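## Task

Take the foam block from the low shelf and set it on the bench top so that the whole block lies between the bench's row of cartons and the wall. The cartons must stay where they were, neither moved nor rotated. The robot must not topple or be left leaning, or the task fails. The block must stay there without the robot holding it.

## Robot and tools

Robot: a LinearBot. It has an omnidirectional wheeled base about 0.7 m long and 0.95 m wide with both arms parked, and a column about 1.75 m tall. A carriage rides the column over 1.0 m of travel (lift_m) and carries two identical six-joint arms, left and right, each with a two-finger gripper. The arm bases sit roughly 0.57 m + lift_m above the floor, and carriage parts hang about 0.15 m lower. A hand reaches up to 0.78 m from its shoulder but only about 0.38 m below its arm base. A hand is about 0.16 m long and 0.1 m wide (0.14 m when open). Parked arm joints 1 to 6: 0, 0.05, 0.05, 1.45, 0, 0. Cameras: carriage_camera is fixed on the carriage, facing forward and tilted about 20 degrees down; left_wrist_camera and right_wrist_camera look out past the fingertips.

Frames: the base frame has its origin on the floor below the base centre, x forward, y left, z up. Reported left_hand and right_hand are the midpoint between each hand's finger pads, in this frame; quat_wxyz rotates base axes into hand axes (hand z along the fingers, y the opening direction; a hand pointing straight up with joints 1, 5, 6 at 0 gives (1, 0, 0, 0)). Hand readings drift from truth, more when stretched; a level hand sags 10 to 17 cm under 1 kg. The odometry frame is the base frame at scene start; base_odometry counts wheel rotation only, so slip shows as travel; heading is left-positive, -3.142 to 3.142.

execute_actions(actions, cameras): actions is a list with zero or one action. An action holds "base", "joints", or both; their motions start together. base takes exactly one relative offset from where the base last reported itself: translate_m (metres, forward +, -2 to 2), strafe_m (metres, left +, -2 to 2) or rotate_rad (radians, counter-clockwise +, -6.3 to 6.3). joints is one dictionary for both arms, keyed by joint name, each value an absolute target: lift_m 0 to 1 m; for each arm (prefix left_ or right_) joint1_rad -2.617 to 3.054 (yaw about vertical, 0 forward, + left), joint2_rad 0 to 3.141 (shoulder: 0 upper arm level pointing back, 1.57 vertical, 3.14 level forward), joint3_rad 0 to 3.141 (elbow: 0 folded, 3.14 straight), joint4_rad -1.57 to 1.57 (wrist pitch, + lifts fingertips), joint5_rad -1.57 to 1.57 (wrist yaw, + swings fingertips to the right, opposite to joint1), joint6_rad -2.094 to 2.094 (roll about the finger axis, + clockwise viewed from the forearm), gripper_m 0 to 0.093 m (pad gap). Done tolerances: lift 0.004, joint1 0.02, joints 2 and 3 0.055, joint4 0.04, joints 5 and 6 0.02, gripper 0.004. Arm joints move up to 1.8 rad/s (1 to 3) and 2.7 rad/s (4 to 6); one action runs at most 15 s. Omitted joints or base may keep pushing toward an earlier target. Unknown keys or out-of-range values get the whole call rejected with no motion. cameras picks images: omitted, null or ["all"] means all; [] means none. An empty actions list just reports. If a result reports a stop, the remaining motion calls in that same reply are skipped.

wait(seconds): 0 to 10 s, no new command; returns state and images. zoom_image(camera, region): a sharper crop of that camera's latest full image; region is [x0, y0, x1, y1] in pixels from the top-left, at most 504 by 504; images are 672x504. read_manual(section): returns licence texts only, no motion. finished_scene(scene): ends the given scene after the robot has held its last command; irreversible; reports success and gives the next task. Replying without any tool call ends everything.

Result lines: base_status and joint_status describe how each motion of the last accepted action ended. done: reached (for the base, wheels turned the full amount even if slipping; tiny moves may stop short yet say done). off_target: at rest away from target, maybe still pushing; a gripper holding something usually shows this. contact_stop or time_out: target dropped, holding where it stopped. joint command not followed (with a cause line): the self-collision check refused that arm's targets (near itself or the other arm); named joints read not_followed and may be retried on later actions. Gripper commands still run. To recover, move only the refused arm clear first, then the other arm in a later action. on_its_own lists what was not commanded; its held at value is the held target, not the position. motor_effort gives percent of maximum (bracket = peak in the last action), with fixed per-motor bias and noise; lift effort rises with load and falling lift effort while lowering means a hand or load is resting on something; a drive_wheels value at rest above its free-move level means the base is still pressing. Joint torques are raw drive outputs with offsets and noise. ARM HIT means an arm struck the robot hard. MOTOR HOT warns from 75 °C; 90 °C pauses that arm for 10 s, and 100 °C makes the arm go limp and fall (OVER-TEMPERATURE FAULT; joints then read limit_stop_at_motor_heat, so resend targets). Outstretched arms heat quickly even empty, including while you think, since the robot keeps holding during replies.

Camera calibration is given per camera (pinhole plus radial, K, D, T_world_to_cam from base frame); wrist camera poses follow the joint readings and can be off by more.

Cautions: base contact stops come late or not at all, arms are barely watched during turns, and arms never stop on contact (a blocked arm keeps pressing and snaps to target when freed). After a blocked drive, reverse about 0.2 m (or undo the turn), again if still pressed. The base can slide under a table edge and the column hit it; reversing into such an edge can tip the robot. Tipping is likeliest with the carriage high, arms extended, loads, pulling or sudden stops; only images reveal a lean. Never let the arms press or strike each other hard. Loose objects may be nudged now and then. Avoid drops, slips, slams and hard pushes, and leave the items resting on their own.

Each tool is called after "Emit:" as name([rows], argument=value, ...), one row to a line, values as JSON.

## Session

I'll start by looking at the current state and images.

Emit:
execute_actions(actions=[])

Scene clock: 0.00 s.
Joint torques (N m, as the arm reports them, + toward a larger angle): no reading
base_odometry: x=+0.000 y=+0.000 heading=+0.000 (m, m, rad; odometry frame)
base_status: not commanded
joint_positions: lift_m=+0.303 left_joint1_rad=+0.007 left_joint2_rad=+0.048 left_joint3_rad=+0.027 left_joint4_rad=+1.450 left_joint5_rad=+0.030 left_joint6_rad=-0.028 left_gripper_m=+0.094 right_joint1_rad=-0.007 right_joint2_rad=+0.038 right_joint3_rad=+0.060 right_joint4_rad=+1.406 right_joint5_rad=-0.012 right_joint6_rad=-0.039 right_gripper_m=+0.095
joint_status: not commanded
motor_effort: lift_m=+33 drive_wheels=-1 (%)
left_hand: x=+0.2992 y=+0.3385 z=+1.2835 quat_wxyz=(+0.997, +0.014, +0.071, -0.012) (m; base frame)
right_hand: x=+0.2966 y=-0.3417 z=+1.2916 quat_wxyz=(+0.997, -0.007, +0.071, -0.022) (m; base frame)
pictures: carriage_camera, left_wrist_camera, right_wrist_camera
Images, in order (width x height): carriage_camera 672x504, left_wrist_camera 672x504, right_wrist_camera 672x504.

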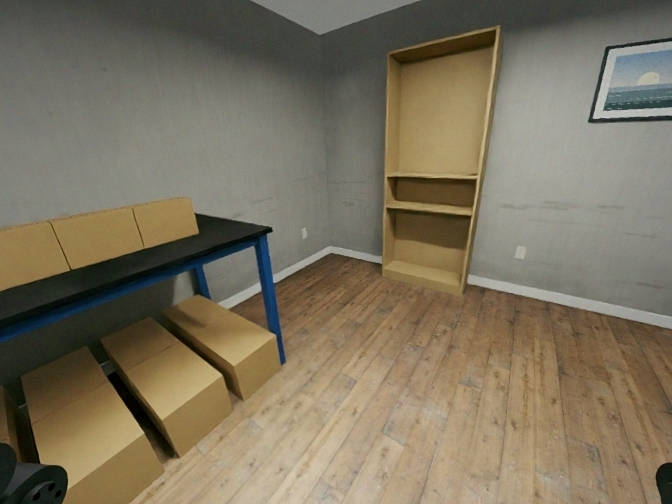

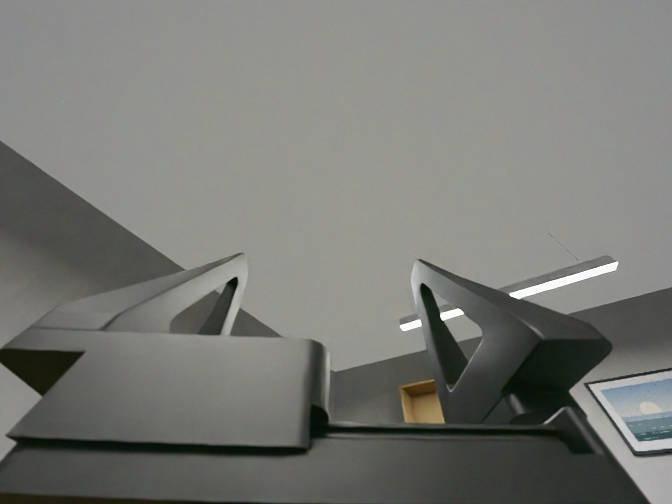

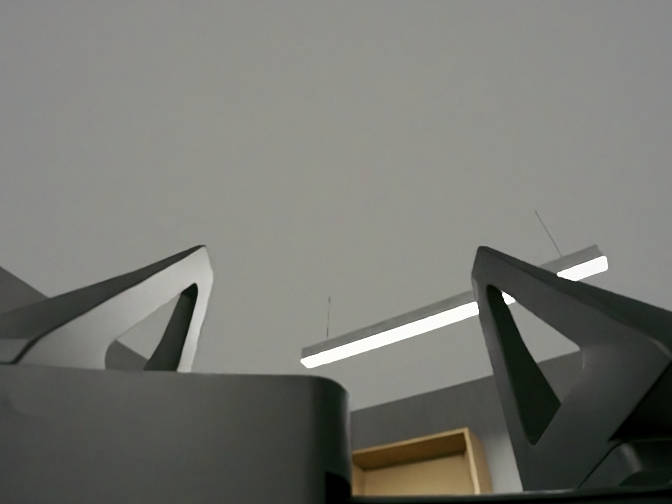

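Emit:
zoom_image(camera="carriage_camera", region=[340, 140, 540, 310])

Emit:
zoom_image(camera="carriage_camera", region=[0, 170, 340, 504])

Region (340, 140, 540, 310) of carriage_camera's 672x504 image, scaled by 2.520, with more detail than that image has; it fills the top 428 rows of this view, and the rest is white.

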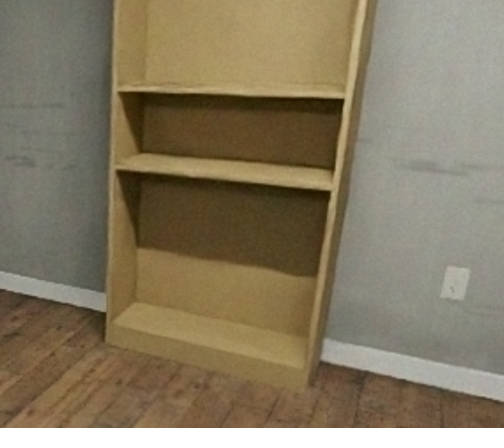

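Region (0, 170, 340, 504) of carriage_camera's 672x504 image, scaled by 1.482, with more detail than that image has; it fills the top 495 rows of this view, and the rest is white.

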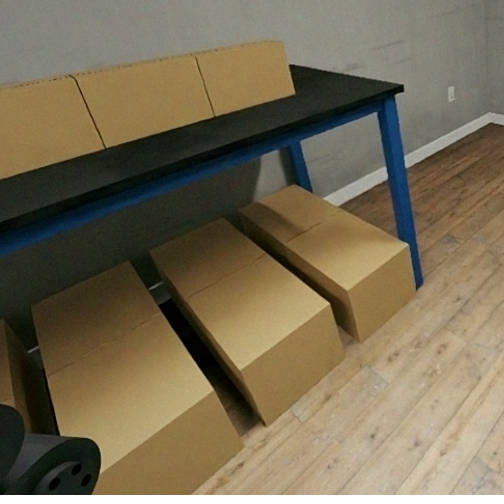

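Emit:
execute_actions([
  {"base": {"rotate_rad": -1.7}},
], cameras=["carriage_camera"])

Scene clock: 4.17 s.
Joint torques (N m, as the arm reports them, + toward a larger angle): left_arm=[-0.06  4.07  7.62 -0.31 -0.07 -0.03] | right_arm=[ 0.24  4.23  5.63 -0.24  0.05  0.09]
base_odometry: x=+0.000 y=+0.000 heading=-1.700 (m, m, rad; odometry frame)
base_status: done
joint_positions: lift_m=+0.303 left_joint1_rad=+0.007 left_joint2_rad=+0.048 left_joint3_rad=+0.027 left_joint4_rad=+1.448 left_joint5_rad=+0.030 left_joint6_rad=-0.028 left_gripper_m=+0.094 right_joint1_rad=-0.007 right_joint2_rad=+0.038 right_joint3_rad=+0.060 right_joint4_rad=+1.405 right_joint5_rad=-0.012 right_joint6_rad=-0.039 right_gripper_m=+0.095
joint_status: not commanded
motor_effort: lift_m=+34(34) drive_wheels=+0(8) (%)
left_hand: x=+0.2997 y=+0.3385 z=+1.2835 quat_wxyz=(+0.997, +0.014, +0.072, -0.012) (m; base frame)
right_hand: x=+0.2967 y=-0.3417 z=+1.2916 quat_wxyz=(+0.997, -0.007, +0.071, -0.022) (m; base frame)
pictures: carriage_camera
Images, in order (width x height): carriage_camera 672x504.

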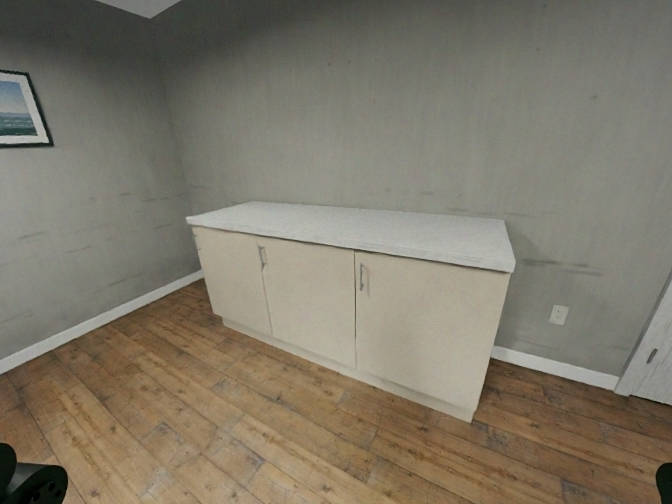

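Emit:
execute_actions([
  {"base": {"rotate_rad": -1.7}},
], cameras=["carriage_camera"])

Scene clock: 7.47 s.
Joint torques (N m, as the arm reports them, + toward a larger angle): left_arm=[-0.24  3.82  7.67 -0.35 -0.08 -0.07] | right_arm=[ 0.26  4.23  5.76 -0.19  0.05  0.09]
base_odometry: x=+0.000 y=+0.000 heading=+2.884 (m, m, rad; odometry frame)
base_status: done
joint_positions: lift_m=+0.303 left_joint1_rad=+0.007 left_joint2_rad=+0.048 left_joint3_rad=+0.027 left_joint4_rad=+1.447 left_joint5_rad=+0.030 left_joint6_rad=-0.028 left_gripper_m=+0.094 right_joint1_rad=-0.007 right_joint2_rad=+0.038 right_joint3_rad=+0.060 right_joint4_rad=+1.405 right_joint5_rad=-0.012 right_joint6_rad=-0.039 right_gripper_m=+0.095
joint_status: not commanded
motor_effort: lift_m=+33(34) drive_wheels=+0(6) (%)
left_hand: x=+0.3000 y=+0.3385 z=+1.2834 quat_wxyz=(+0.997, +0.014, +0.073, -0.012) (m; base frame)
right_hand: x=+0.2967 y=-0.3417 z=+1.2916 quat_wxyz=(+0.997, -0.007, +0.071, -0.022) (m; base frame)
pictures: carriage_camera
Images, in order (width x height): carriage_camera 672x504.

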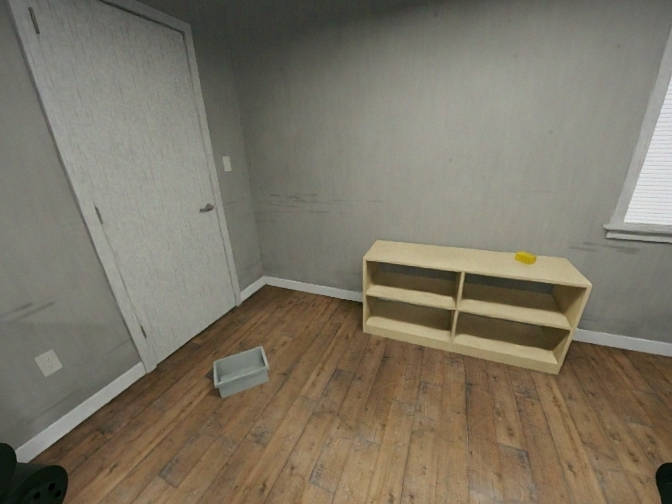

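There's the low shelf with a yellow block on top. Zooming in.

Emit:
zoom_image(camera="carriage_camera", region=[350, 220, 610, 390])

Emit:
zoom_image(camera="carriage_camera", region=[495, 238, 555, 278])

Region (350, 220, 610, 390) of carriage_camera's 672x504 image, scaled by 1.938, with more detail than that image has; it fills the top 330 rows of this view, and the rest is white.

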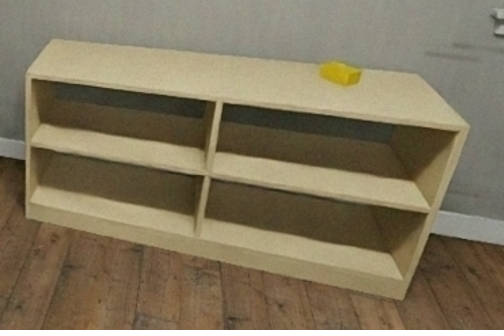

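Region (495, 238, 555, 278) of carriage_camera's 672x504 image, scaled by 8.400, with more detail than that image has.

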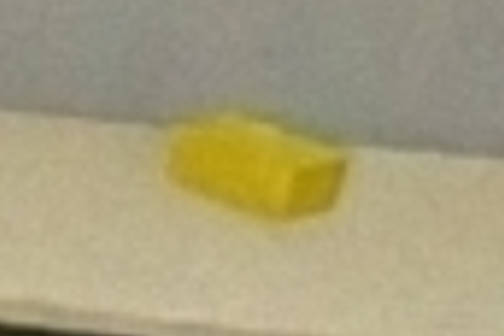

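Emit:
execute_actions([
  {"base": {"rotate_rad": -0.375}},
], cameras=["carriage_camera"])

Scene clock: 13.57 s.
Joint torques (N m, as the arm reports them, + toward a larger angle): left_arm=[-0.29  3.9   7.61 -0.35 -0.04 -0.04] | right_arm=[ 0.24  4.26  5.7  -0.19  0.05  0.08]
base_odometry: x=+0.000 y=+0.000 heading=+2.509 (m, m, rad; odometry frame)
base_status: done
joint_positions: lift_m=+0.303 left_joint1_rad=+0.007 left_joint2_rad=+0.048 left_joint3_rad=+0.027 left_joint4_rad=+1.447 left_joint5_rad=+0.030 left_joint6_rad=-0.028 left_gripper_m=+0.094 right_joint1_rad=-0.007 right_joint2_rad=+0.038 right_joint3_rad=+0.060 right_joint4_rad=+1.405 right_joint5_rad=-0.012 right_joint6_rad=-0.039 right_gripper_m=+0.095
joint_status: not commanded
motor_effort: lift_m=+33(33) drive_wheels=+0(2) (%)
left_hand: x=+0.3000 y=+0.3385 z=+1.2834 quat_wxyz=(+0.997, +0.014, +0.073, -0.012) (m; base frame)
right_hand: x=+0.2967 y=-0.3417 z=+1.2916 quat_wxyz=(+0.997, -0.007, +0.071, -0.022) (m; base frame)
pictures: carriage_camera
Images, in order (width x height): carriage_camera 672x504.

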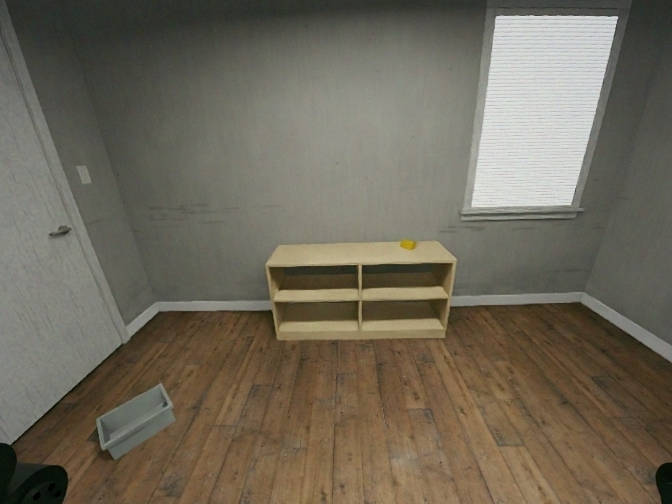

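Emit:
zoom_image(camera="carriage_camera", region=[260, 225, 470, 350])

Emit:
zoom_image(camera="carriage_camera", region=[460, 250, 672, 420])

Region (260, 225, 470, 350) of carriage_camera's 672x504 image, scaled by 2.400, with more detail than that image has; it fills the top 300 rows of this view, and the rest is white.

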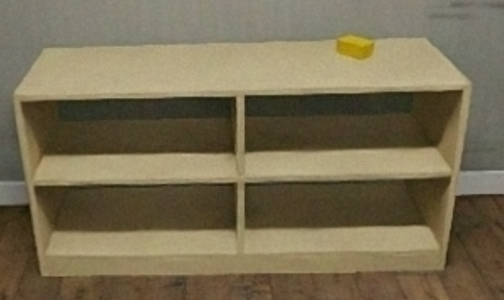

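Region (460, 250, 672, 420) of carriage_camera's 672x504 image, scaled by 2.377, with more detail than that image has; it fills the top 404 rows of this view, and the rest is white.

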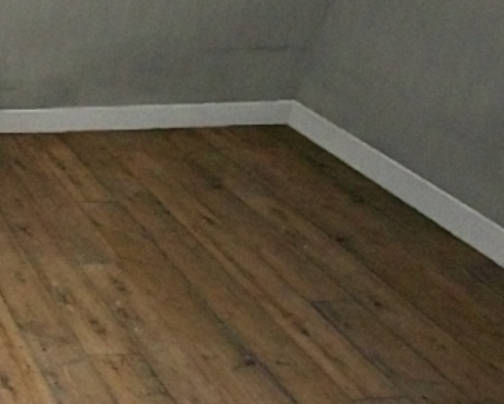

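Emit:
zoom_image(camera="carriage_camera", region=[388, 232, 428, 258])

Region (388, 232, 428, 258) of carriage_camera's 672x504 image, scaled by 12.600, with more detail than that image has; it fills the top 328 rows of this view, and the rest is white.

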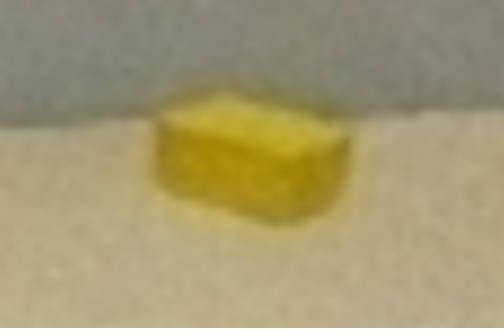

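Emit:
execute_actions([
  {"base": {"translate_m": 1.2}, "joints": {"lift_m": 0.37, "right_joint1_rad": -0.384, "right_joint2_rad": 2.748, "right_joint3_rad": 1.761, "right_joint4_rad": -0.383, "right_joint5_rad": -0.39, "right_joint6_rad": -1.077, "right_gripper_m": 0.093}},
], cameras=["carriage_camera", "right_wrist_camera"])

Scene clock: 20.70 s.
Joint torques (N m, as the arm reports them, + toward a larger angle): left_arm=[-0.02  3.96  7.36 -0.34 -0.05 -0.06] | right_arm=[ -0.53 -14.18   5.18   0.91  -0.36  -0.01]
base_odometry: x=-0.967 y=+0.711 heading=+2.508 (m, m, rad; odometry frame)
base_status: done
joint_positions: lift_m=+0.370 left_joint1_rad=+0.007 left_joint2_rad=+0.048 left_joint3_rad=+0.027 left_joint4_rad=+1.448 left_joint5_rad=+0.030 left_joint6_rad=-0.028 left_gripper_m=+0.094 right_joint1_rad=-0.375 right_joint2_rad=+2.743 right_joint3_rad=+1.762 right_joint4_rad=-0.385 right_joint5_rad=-0.379 right_joint6_rad=-1.069 right_gripper_m=+0.093
joint_status: all done
motor_effort: lift_m=+36(44) drive_wheels=-9(16) (%)
left_hand: x=+0.2996 y=+0.3386 z=+1.3507 quat_wxyz=(+0.997, +0.014, +0.072, -0.012) (m; base frame)
right_hand: x=+0.7479 y=-0.4662 z=+0.7435 quat_wxyz=(+0.200, -0.350, +0.912, +0.074) (m; base frame)
pictures: carriage_camera, right_wrist_camera
camera_calibration (this result's frames):
carriage_camera: T_world_to_cam=[[0.0169637, -0.998857, -0.0446768, 0.0600884], [-0.354246, 0.0357806, -0.934468, 1.31295], [0.934998, 0.0316786, -0.353234, 0.315506], [0, 0, 0, 1]] pos_world=[0.16909, 0.00304684, 1.34104]
right_wrist_camera: T_world_to_cam=[[0.673716, -0.738976, -0.00458212, -0.843514], [-0.728392, -0.665088, 0.164634, 0.123109], [-0.124708, -0.107579, -0.986344, 0.899099], [0, 0, 0, 1]] pos_world=[0.770085, -0.444734, 0.862689]
Images, in order (width x height): carriage_camera 672x504, right_wrist_camera 672x504.

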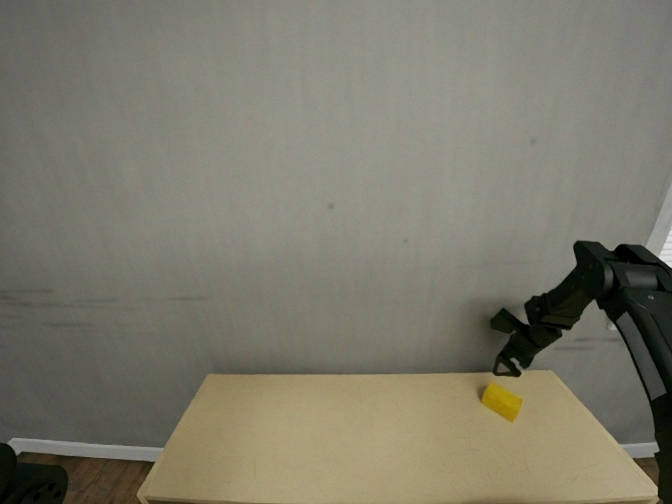

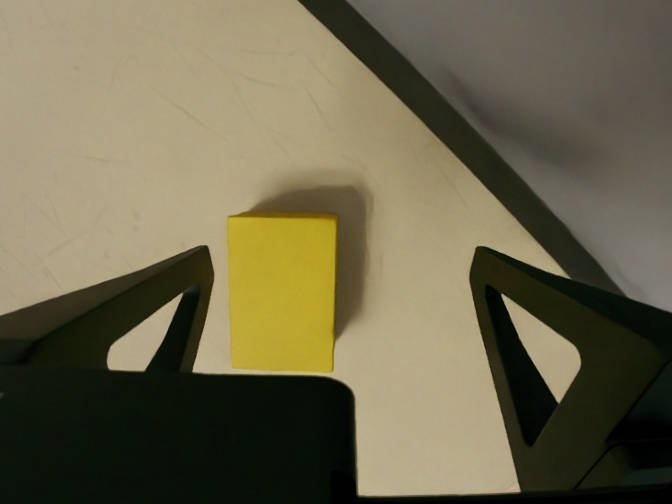

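Emit:
execute_actions([
  {"base": {"translate_m": -0.05}, "joints": {"lift_m": 0.31}},
], cameras=["carriage_camera", "right_wrist_camera"])

Scene clock: 22.53 s.
Joint torques (N m, as the arm reports them, + toward a larger angle): left_arm=[-0.1   3.92  7.6  -0.3  -0.07  0.  ] | right_arm=[ -0.43 -14.45   5.18   0.91  -0.34  -0.01]
base_odometry: x=-0.927 y=+0.681 heading=+2.508 (m, m, rad; odometry frame)
base_status: done
joint_positions: lift_m=+0.310 left_joint1_rad=+0.007 left_joint2_rad=+0.048 left_joint3_rad=+0.027 left_joint4_rad=+1.448 left_joint5_rad=+0.030 left_joint6_rad=-0.028 left_gripper_m=+0.094 right_joint1_rad=-0.377 right_joint2_rad=+2.746 right_joint3_rad=+1.762 right_joint4_rad=-0.382 right_joint5_rad=-0.383 right_joint6_rad=-1.069 right_gripper_m=+0.093
joint_status: all done
motor_effort: lift_m=+30(29) drive_wheels=-2(19) (%)
left_hand: x=+0.2997 y=+0.3386 z=+1.2912 quat_wxyz=(+0.997, +0.014, +0.072, -0.012) (m; base frame)
right_hand: x=+0.7475 y=-0.4666 z=+0.6828 quat_wxyz=(+0.200, -0.350, +0.912, +0.075) (m; base frame)
pictures: carriage_camera, right_wrist_camera
camera_calibration (this result's frames):
carriage_camera: T_world_to_cam=[[0.0169637, -0.998857, -0.0446768, 0.0574285], [-0.354246, 0.0357806, -0.934468, 1.25731], [0.934998, 0.0316786, -0.353234, 0.294475], [0, 0, 0, 1]] pos_world=[0.16909, 0.00304684, 1.2815]
right_wrist_camera: T_world_to_cam=[[0.673027, -0.739593, -0.00608172, -0.842551], [-0.729154, -0.664861, 0.162154, 0.134966], [-0.123972, -0.1047, -0.986747, 0.840238], [0, 0, 0, 1]] pos_world=[0.769636, -0.445439, 0.802093]
Images, in order (width x height): carriage_camera 672x504, right_wrist_camera 672x504.

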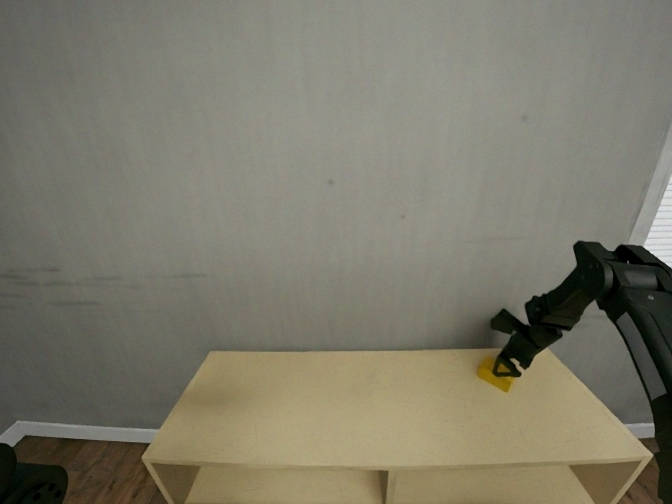

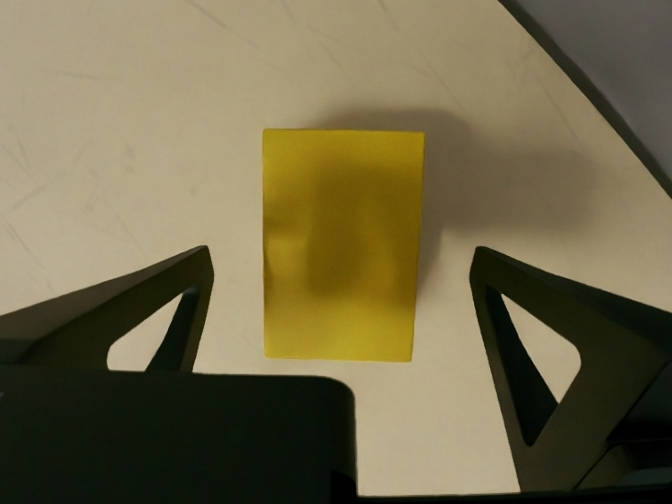

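Emit:
zoom_image(camera="carriage_camera", region=[455, 295, 575, 405])

Region (455, 295, 575, 405) of carriage_camera's 672x504 image, scaled by 4.200, with more detail than that image has; it fills the top 462 rows of this view, and the rest is white.

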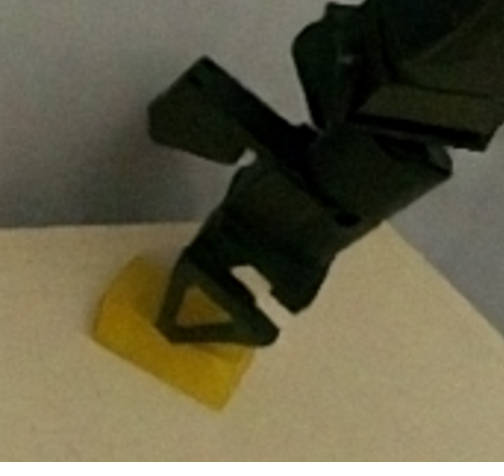

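Emit:
execute_actions([
  {"joints": {"lift_m": 0.27}},
], cameras=["carriage_camera", "right_wrist_camera"])

Scene clock: 23.93 s.
Joint torques (N m, as the arm reports them, + toward a larger angle): left_arm=[-0.22  3.8   7.42 -0.37 -0.06 -0.07] | right_arm=[ -0.37 -14.6    5.08   0.87  -0.33  -0.01]
base_odometry: x=-0.927 y=+0.681 heading=+2.508 (m, m, rad; odometry frame)
base_status: not commanded
joint_positions: lift_m=+0.270 left_joint1_rad=+0.007 left_joint2_rad=+0.048 left_joint3_rad=+0.027 left_joint4_rad=+1.448 left_joint5_rad=+0.030 left_joint6_rad=-0.028 left_gripper_m=+0.094 right_joint1_rad=-0.377 right_joint2_rad=+2.747 right_joint3_rad=+1.762 right_joint4_rad=-0.382 right_joint5_rad=-0.384 right_joint6_rad=-1.069 right_gripper_m=+0.093
joint_status: all done
motor_effort: lift_m=+29(30) drive_wheels=-2(2) (%)
left_hand: x=+0.2996 y=+0.3386 z=+1.2511 quat_wxyz=(+0.997, +0.014, +0.072, -0.012) (m; base frame)
right_hand: x=+0.7471 y=-0.4662 z=+0.6421 quat_wxyz=(+0.200, -0.350, +0.912, +0.076) (m; base frame)
pictures: carriage_camera, right_wrist_camera
camera_calibration (this result's frames):
carriage_camera: T_world_to_cam=[[0.0169637, -0.998857, -0.0446768, 0.0556394], [-0.354246, 0.0357806, -0.934468, 1.21989], [0.934998, 0.0316786, -0.353234, 0.28033], [0, 0, 0, 1]] pos_world=[0.16909, 0.00304684, 1.24146]
right_wrist_camera: T_world_to_cam=[[0.673188, -0.739425, -0.00828759, -0.840845], [-0.728779, -0.665313, 0.161987, 0.141106], [-0.125291, -0.103008, -0.986758, 0.801824], [0, 0, 0, 1]] pos_world=[0.769343, -0.445268, 0.761381]
Images, in order (width x height): carriage_camera 672x504, right_wrist_camera 672x504.

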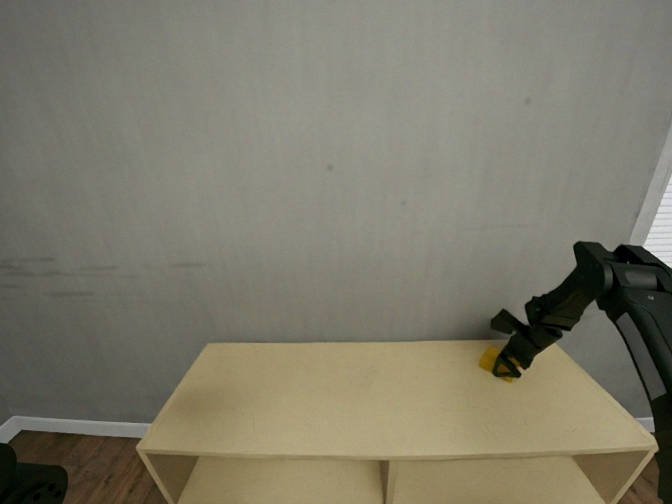

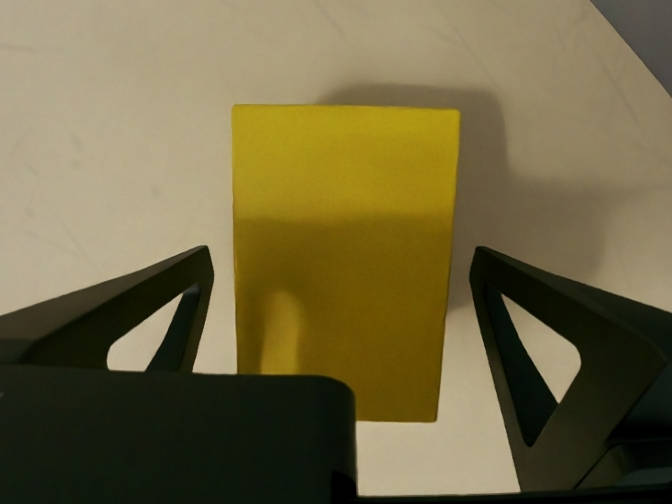

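Emit:
execute_actions([
  {"joints": {"right_gripper_m": 0.045}},
], cameras=["carriage_camera", "right_wrist_camera"])

Scene clock: 24.67 s.
Joint torques (N m, as the arm reports them, + toward a larger angle): left_arm=[-0.1   3.94  7.5  -0.33 -0.06 -0.02] | right_arm=[ -0.36 -14.61   5.14   0.88  -0.33   0.  ]
base_odometry: x=-0.927 y=+0.681 heading=+2.508 (m, m, rad; odometry frame)
base_status: not commanded
joint_positions: lift_m=+0.270 left_joint1_rad=+0.007 left_joint2_rad=+0.048 left_joint3_rad=+0.027 left_joint4_rad=+1.448 left_joint5_rad=+0.030 left_joint6_rad=-0.028 left_gripper_m=+0.094 right_joint1_rad=-0.377 right_joint2_rad=+2.747 right_joint3_rad=+1.762 right_joint4_rad=-0.382 right_joint5_rad=-0.384 right_joint6_rad=-1.070 right_gripper_m=+0.058
joint_status: right_gripper_m off_target (ended at +0.058, target +0.045)
motor_effort: lift_m=+29(30) drive_wheels=-2(3) (%)
left_hand: x=+0.2996 y=+0.3386 z=+1.2511 quat_wxyz=(+0.997, +0.014, +0.072, -0.012) (m; base frame)
right_hand: x=+0.7471 y=-0.4662 z=+0.6421 quat_wxyz=(+0.200, -0.350, +0.912, +0.076) (m; base frame)
pictures: carriage_camera, right_wrist_camera
camera_calibration (this result's frames):
carriage_camera: T_world_to_cam=[[0.0169637, -0.998857, -0.0446768, 0.0556394], [-0.354246, 0.0357806, -0.934468, 1.21989], [0.934998, 0.0316786, -0.353234, 0.28033], [0, 0, 0, 1]] pos_world=[0.16909, 0.00304684, 1.24146]
right_wrist_camera: T_world_to_cam=[[0.673445, -0.739192, -0.00812797, -0.841031], [-0.728566, -0.665546, 0.161988, 0.140837], [-0.12515, -0.103169, -0.986759, 0.801645], [0, 0, 0, 1]] pos_world=[0.769323, -0.445246, 0.761381]
Images, in order (width x height): carriage_camera 672x504, right_wrist_camera 672x504.

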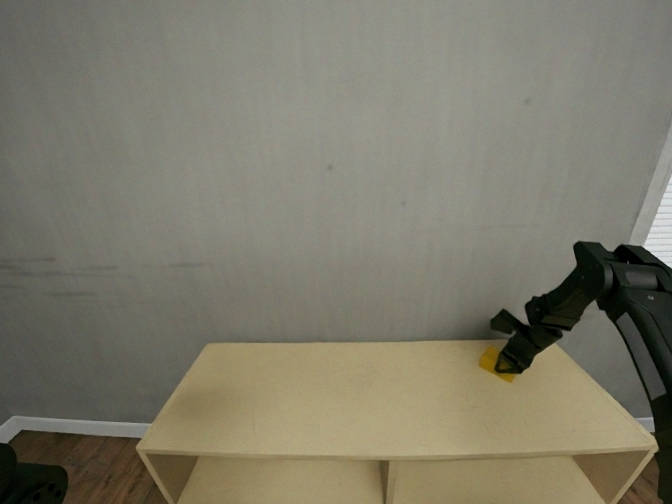

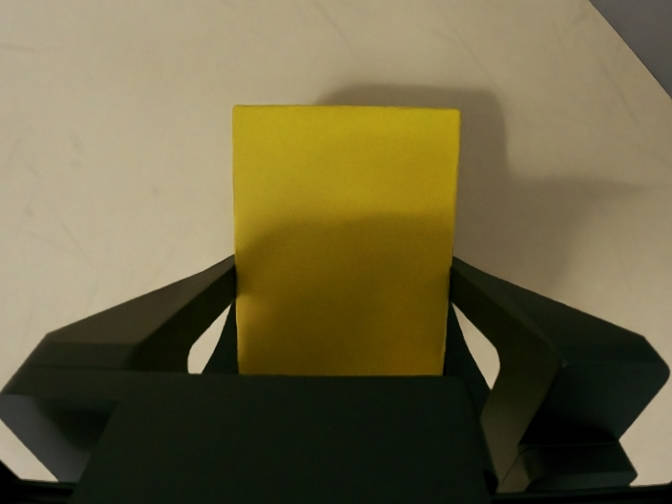

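Emit:
execute_actions([
  {"base": {"rotate_rad": -1.575}, "joints": {"lift_m": 0.68}},
], cameras=["carriage_camera", "right_wrist_camera"])

Scene clock: 28.20 s.
Joint torques (N m, as the arm reports them, + toward a larger angle): left_arm=[-0.25  3.85  7.51 -0.32 -0.09 -0.03] | right_arm=[  0.76 -14.47   5.17   0.84  -0.31   0.  ]
base_odometry: x=-0.927 y=+0.681 heading=+0.933 (m, m, rad; odometry frame)
base_status: done
joint_positions: lift_m=+0.680 left_joint1_rad=+0.007 left_joint2_rad=+0.048 left_joint3_rad=+0.027 left_joint4_rad=+1.447 left_joint5_rad=+0.030 left_joint6_rad=-0.028 left_gripper_m=+0.094 right_joint1_rad=-0.391 right_joint2_rad=+2.746 right_joint3_rad=+1.762 right_joint4_rad=-0.376 right_joint5_rad=-0.384 right_joint6_rad=-1.070 right_gripper_m=+0.057
joint_status: all done
motor_effort: lift_m=+35(44) drive_wheels=+1(7) (%)
left_hand: x=+0.3000 y=+0.3386 z=+1.6607 quat_wxyz=(+0.997, +0.014, +0.072, -0.012) (m; base frame)
right_hand: x=+0.7469 y=-0.4738 z=+1.0526 quat_wxyz=(+0.203, -0.344, +0.914, +0.073) (m; base frame)
pictures: carriage_camera, right_wrist_camera
camera_calibration (this result's frames):
carriage_camera: T_world_to_cam=[[0.0169637, -0.998857, -0.0446768, 0.0739392], [-0.354246, 0.0357806, -0.934468, 1.60266], [0.934998, 0.0316786, -0.353234, 0.425017], [0, 0, 0, 1]] pos_world=[0.16909, 0.00304684, 1.65106]
right_wrist_camera: T_world_to_cam=[[0.662752, -0.748837, -0.00178187, -0.846452], [-0.739182, -0.654585, 0.158518, 0.0858977], [-0.11987, -0.103741, -0.987355, 1.20228], [0, 0, 0, 1]] pos_world=[0.768599, -0.452902, 1.17195]
Images, in order (width x height): carriage_camera 672x504, right_wrist_camera 672x504.

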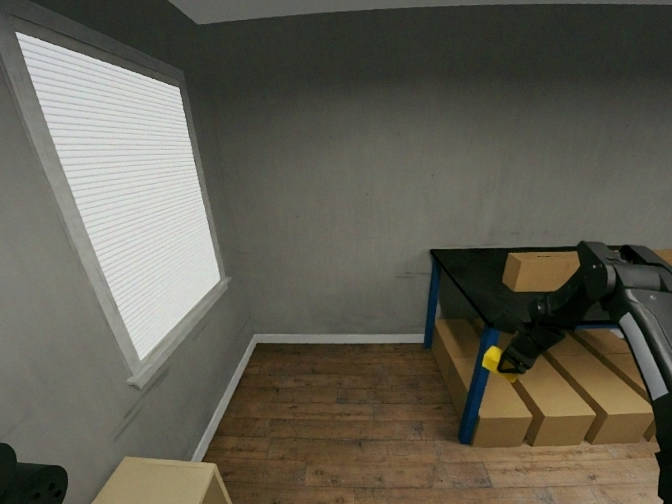

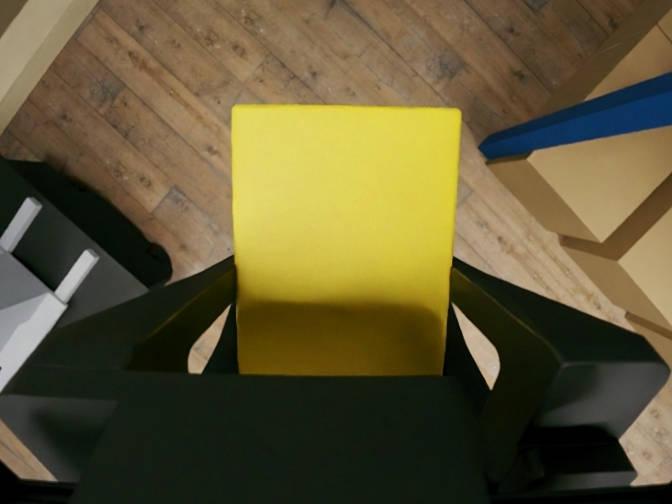

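The block is held. Now let me measure the bench geometry.

Emit:
zoom_image(camera="carriage_camera", region=[410, 230, 610, 360])

Emit:
zoom_image(camera="carriage_camera", region=[230, 300, 560, 470])

Region (410, 230, 610, 360) of carriage_camera's 672x504 image, scaled by 2.520, with more detail than that image has; it fills the top 328 rows of this view, and the rest is white.

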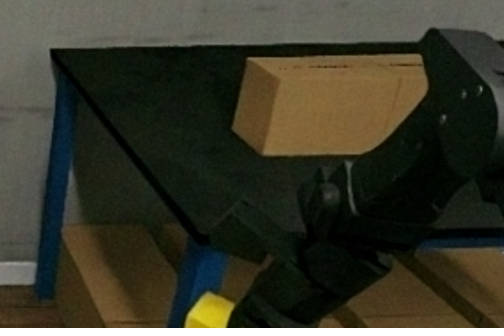

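Region (230, 300, 560, 470) of carriage_camera's 672x504 image, scaled by 1.527, with more detail than that image has; it fills the top 260 rows of this view, and the rest is white.

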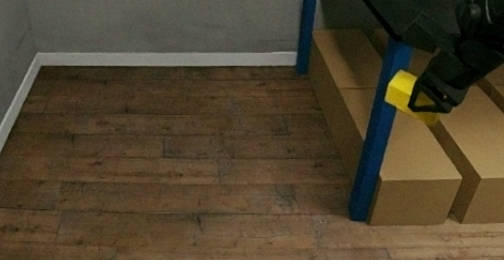

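Emit:
zoom_image(camera="right_wrist_camera", region=[0, 120, 240, 400])

Region (0, 120, 240, 400) of right_wrist_camera's 672x504 image, scaled by 1.800, with more detail than that image has; it fills the left 432 columns of this view, and the rest is white.

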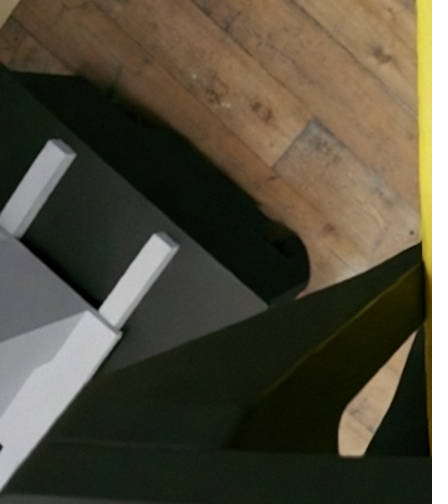

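Emit:
execute_actions([
  {"base": {"rotate_rad": -0.21}, "joints": {"lift_m": 0.855, "right_joint1_rad": -0.70, "right_joint2_rad": 2.90, "right_joint3_rad": 1.849, "right_joint4_rad": -0.088, "right_joint5_rad": 0.0, "right_joint6_rad": 0.0}},
], cameras=["carriage_camera", "right_wrist_camera"])

Scene clock: 32.57 s.
Joint torques (N m, as the arm reports them, + toward a larger angle): left_arm=[-0.04  3.86  7.68 -0.33 -0.05 -0.04] | right_arm=[  1.01 -14.49   5.76   1.49   0.     0.16]
base_odometry: x=-0.927 y=+0.681 heading=+0.723 (m, m, rad; odometry frame)
base_status: done
joint_positions: lift_m=+0.855 left_joint1_rad=+0.007 left_joint2_rad=+0.048 left_joint3_rad=+0.027 left_joint4_rad=+1.448 left_joint5_rad=+0.030 left_joint6_rad=-0.028 left_gripper_m=+0.094 right_joint1_rad=-0.709 right_joint2_rad=+2.890 right_joint3_rad=+1.843 right_joint4_rad=-0.084 right_joint5_rad=+0.005 right_joint6_rad=-0.007 right_gripper_m=+0.057
joint_status: all done
motor_effort: lift_m=+36(43) drive_wheels=+0(14) (%)
left_hand: x=+0.2998 y=+0.3386 z=+1.8357 quat_wxyz=(+0.997, +0.014, +0.072, -0.012) (m; base frame)
right_hand: x=+0.6825 y=-0.7055 z=+1.1860 quat_wxyz=(+0.203, +0.336, +0.916, -0.079) (m; base frame)
pictures: carriage_camera, right_wrist_camera
camera_calibration (this result's frames):
carriage_camera: T_world_to_cam=[[0.0169637, -0.998857, -0.0446768, 0.0817566], [-0.354246, 0.0357806, -0.934468, 1.76616], [0.934998, 0.0316786, -0.353234, 0.486824], [0, 0, 0, 1]] pos_world=[0.16909, 0.00304684, 1.82604]
right_wrist_camera: T_world_to_cam=[[-0.642517, -0.766271, -0.000680881, -0.0997412], [-0.757159, 0.63474, 0.154323, 0.792399], [-0.117821, 0.0996706, -0.98802, 1.4452], [0, 0, 0, 1]] pos_world=[0.706161, -0.72344, 1.30553]
Images, in order (width x height): carriage_camera 672x504, right_wrist_camera 672x504.

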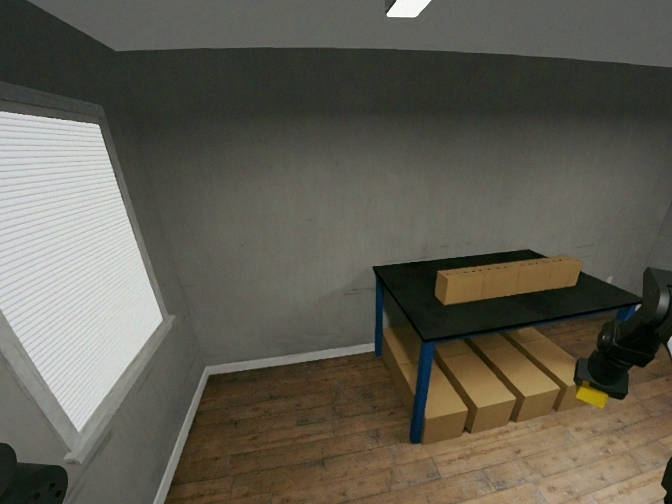

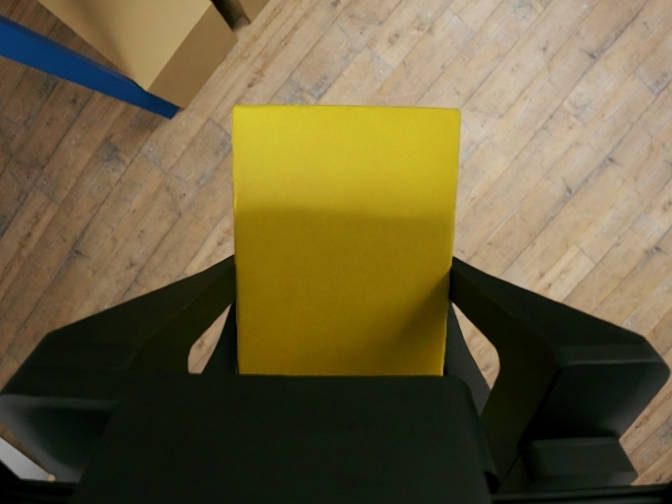

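Emit:
zoom_image(camera="carriage_camera", region=[360, 240, 600, 455])

Region (360, 240, 600, 455) of carriage_camera's 672x504 image, scaled by 2.100, with more detail than that image has; it fills the top 452 rows of this view, and the rest is white.

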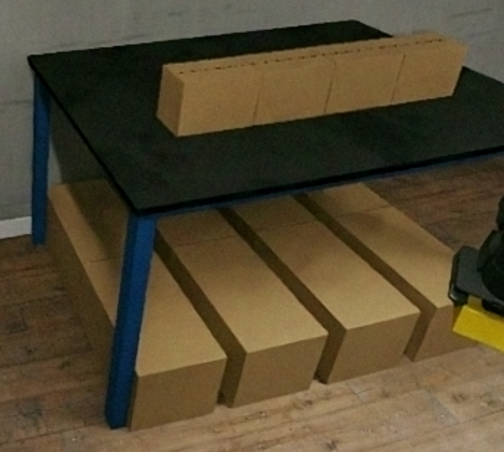

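Emit:
execute_actions([
  {"base": {"translate_m": 1.2}},
], cameras=["carriage_camera", "right_wrist_camera"])

Scene clock: 38.10 s.
Joint torques (N m, as the arm reports them, + toward a larger angle): left_arm=[-0.06  3.95  7.59 -0.3  -0.04 -0.06] | right_arm=[  0.85 -14.55   5.86   1.49  -0.02   0.16]
base_odometry: x=-0.026 y=+1.474 heading=+0.723 (m, m, rad; odometry frame)
base_status: done
joint_positions: lift_m=+0.855 left_joint1_rad=+0.007 left_joint2_rad=+0.048 left_joint3_rad=+0.027 left_joint4_rad=+1.449 left_joint5_rad=+0.030 left_joint6_rad=-0.028 left_gripper_m=+0.094 right_joint1_rad=-0.708 right_joint2_rad=+2.890 right_joint3_rad=+1.843 right_joint4_rad=-0.085 right_joint5_rad=+0.005 right_joint6_rad=-0.007 right_gripper_m=+0.057
joint_status: not commanded
motor_effort: lift_m=+36(36) drive_wheels=-9(12) (%)
left_hand: x=+0.2995 y=+0.3386 z=+1.8357 quat_wxyz=(+0.997, +0.014, +0.072, -0.012) (m; base frame)
right_hand: x=+0.6827 y=-0.7050 z=+1.1860 quat_wxyz=(+0.203, +0.336, +0.917, -0.079) (m; base frame)
pictures: carriage_camera, right_wrist_camera
camera_calibration (this result's frames):
carriage_camera: T_world_to_cam=[[0.0169637, -0.998857, -0.0446768, 0.0817566], [-0.354246, 0.0357806, -0.934468, 1.76616], [0.934998, 0.0316786, -0.353234, 0.486824], [0, 0, 0, 1]] pos_world=[0.16909, 0.00304684, 1.82604]
right_wrist_camera: T_world_to_cam=[[-0.641933, -0.76676, -0.000689455, -0.10005], [-0.757553, 0.634085, 0.155077, 0.791162], [-0.118469, 0.100071, -0.987902, 1.44568], [0, 0, 0, 1]] pos_world=[0.706391, -0.72305, 1.30543]
Images, in order (width x height): carriage_camera 672x504, right_wrist_camera 672x504.

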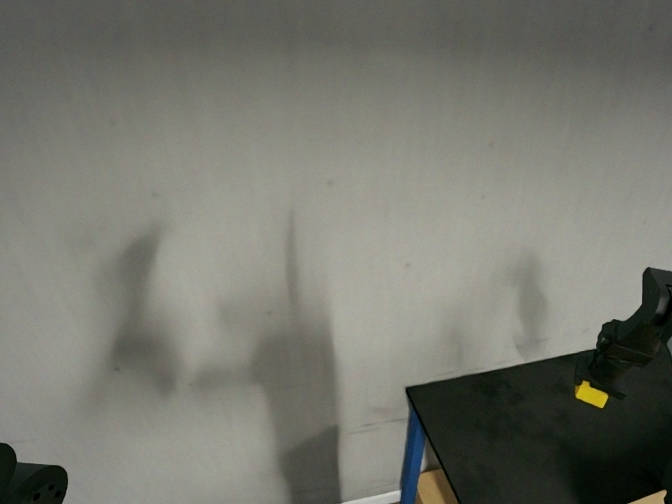

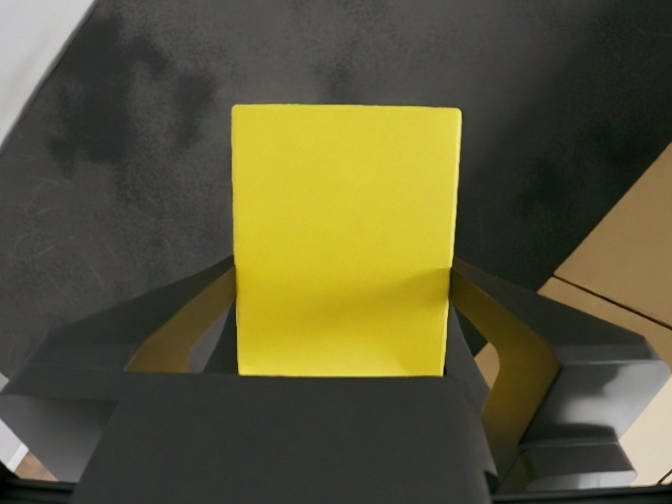

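Emit:
execute_actions([
  {"joints": {"lift_m": 0.635}},
], cameras=["carriage_camera", "right_wrist_camera"])

Scene clock: 40.37 s.
Joint torques (N m, as the arm reports them, + toward a larger angle): left_arm=[-0.1   4.    7.63 -0.37 -0.08 -0.02] | right_arm=[  0.98 -15.03   5.69   1.52  -0.02   0.16]
base_odometry: x=-0.026 y=+1.474 heading=+0.723 (m, m, rad; odometry frame)
base_status: not commanded
joint_positions: lift_m=+0.635 left_joint1_rad=+0.007 left_joint2_rad=+0.048 left_joint3_rad=+0.027 left_joint4_rad=+1.449 left_joint5_rad=+0.030 left_joint6_rad=-0.028 left_gripper_m=+0.094 right_joint1_rad=-0.708 right_joint2_rad=+2.896 right_joint3_rad=+1.843 right_joint4_rad=-0.090 right_joint5_rad=+0.005 right_joint6_rad=-0.007 right_gripper_m=+0.057
joint_status: all done
motor_effort: lift_m=+31(32) drive_wheels=-9(9) (%)
left_hand: x=+0.2995 y=+0.3386 z=+1.6162 quat_wxyz=(+0.997, +0.014, +0.072, -0.012) (m; base frame)
right_hand: x=+0.6804 y=-0.7030 z=+0.9627 quat_wxyz=(+0.198, +0.336, +0.918, -0.077) (m; base frame)
pictures: carriage_camera, right_wrist_camera
camera_calibration (this result's frames):
carriage_camera: T_world_to_cam=[[0.0169637, -0.998857, -0.0446768, 0.0719466], [-0.354246, 0.0357806, -0.934468, 1.56098], [0.934998, 0.0316786, -0.353234, 0.409262], [0, 0, 0, 1]] pos_world=[0.16909, 0.00304684, 1.60646]
right_wrist_camera: T_world_to_cam=[[-0.641817, -0.766857, -0.00115645, -0.0998005], [-0.75639, 0.632808, 0.165615, 0.810894], [-0.126271, 0.107169, -0.98619, 1.23325], [0, 0, 0, 1]] pos_world=[0.705022, -0.721839, 1.0818]
Images, in order (width x height): carriage_camera 672x504, right_wrist_camera 672x504.

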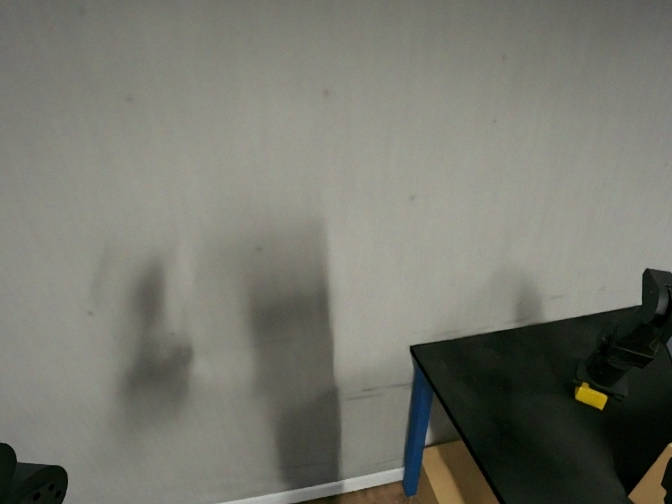

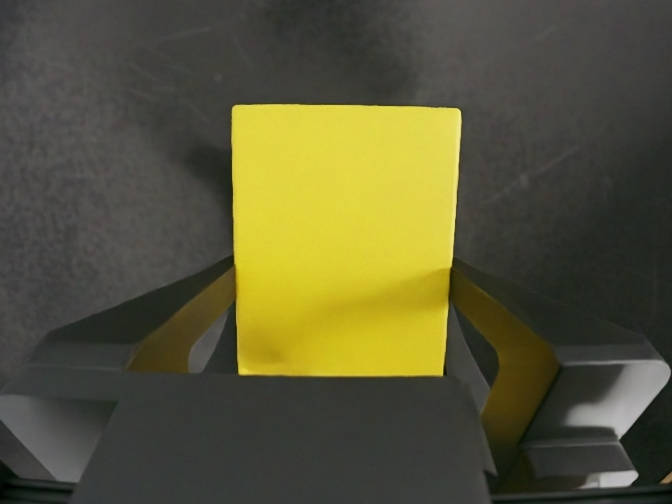

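Emit:
zoom_image(camera="carriage_camera", region=[400, 300, 672, 504])

Region (400, 300, 672, 504) of carriage_camera's 672x504 image, scaled by 1.853, with more detail than that image has; it fills the top 378 rows of this view, and the rest is white.

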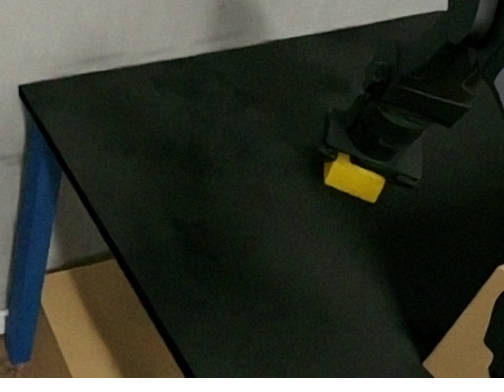

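Emit:
execute_actions([
  {"joints": {"lift_m": 0.617}},
], cameras=["carriage_camera", "right_wrist_camera"])

Scene clock: 42.03 s.
Joint torques (N m, as the arm reports them, + toward a larger angle): left_arm=[-0.09  3.92  7.58 -0.31 -0.04 -0.04] | right_arm=[  0.8  -14.59   5.6    1.47  -0.04   0.16]
base_odometry: x=-0.026 y=+1.474 heading=+0.723 (m, m, rad; odometry frame)
base_status: not commanded
joint_positions: lift_m=+0.617 left_joint1_rad=+0.007 left_joint2_rad=+0.048 left_joint3_rad=+0.027 left_joint4_rad=+1.449 left_joint5_rad=+0.030 left_joint6_rad=-0.028 left_gripper_m=+0.094 right_joint1_rad=-0.707 right_joint2_rad=+2.891 right_joint3_rad=+1.847 right_joint4_rad=-0.082 right_joint5_rad=+0.004 right_joint6_rad=-0.007 right_gripper_m=+0.057
joint_status: all done
motor_effort: lift_m=+28(29) drive_wheels=+1(10) (%)
left_hand: x=+0.2995 y=+0.3386 z=+1.5983 quat_wxyz=(+0.997, +0.014, +0.072, -0.012) (m; base frame)
right_hand: x=+0.6848 y=-0.7055 z=+0.9494 quat_wxyz=(+0.206, +0.335, +0.916, -0.079) (m; base frame)
pictures: carriage_camera, right_wrist_camera
camera_calibration (this result's frames):
carriage_camera: T_world_to_cam=[[0.0169637, -0.998857, -0.0446768, 0.0711478], [-0.354246, 0.0357806, -0.934468, 1.54427], [0.934998, 0.0316786, -0.353234, 0.402946], [0, 0, 0, 1]] pos_world=[0.16909, 0.00304684, 1.58858]
right_wrist_camera: T_world_to_cam=[[-0.640909, -0.767615, -0.00198211, -0.0992655], [-0.759234, 0.633526, 0.149025, 0.836228], [-0.113138, 0.0970165, -0.988831, 1.20737], [0, 0, 0, 1]] pos_world=[0.707872, -0.723105, 1.06907]
Images, in order (width x height): carriage_camera 672x504, right_wrist_camera 672x504.

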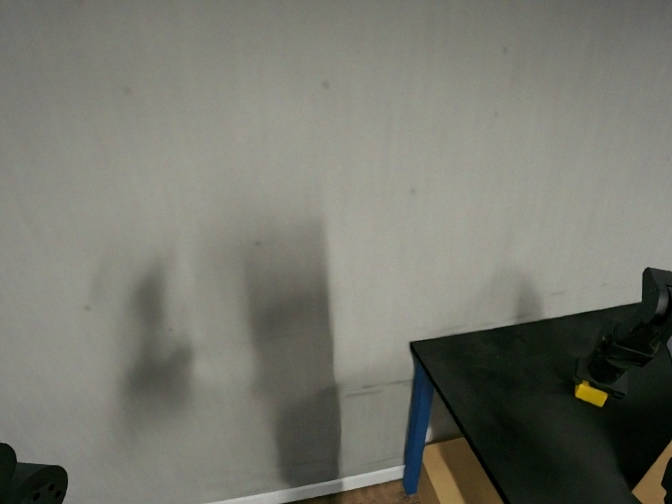

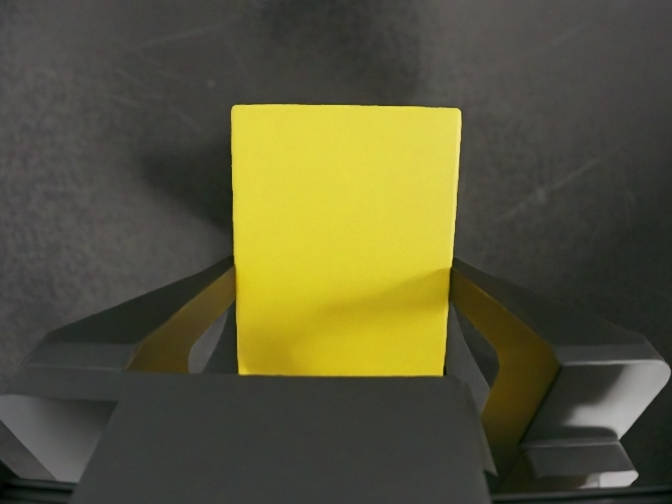

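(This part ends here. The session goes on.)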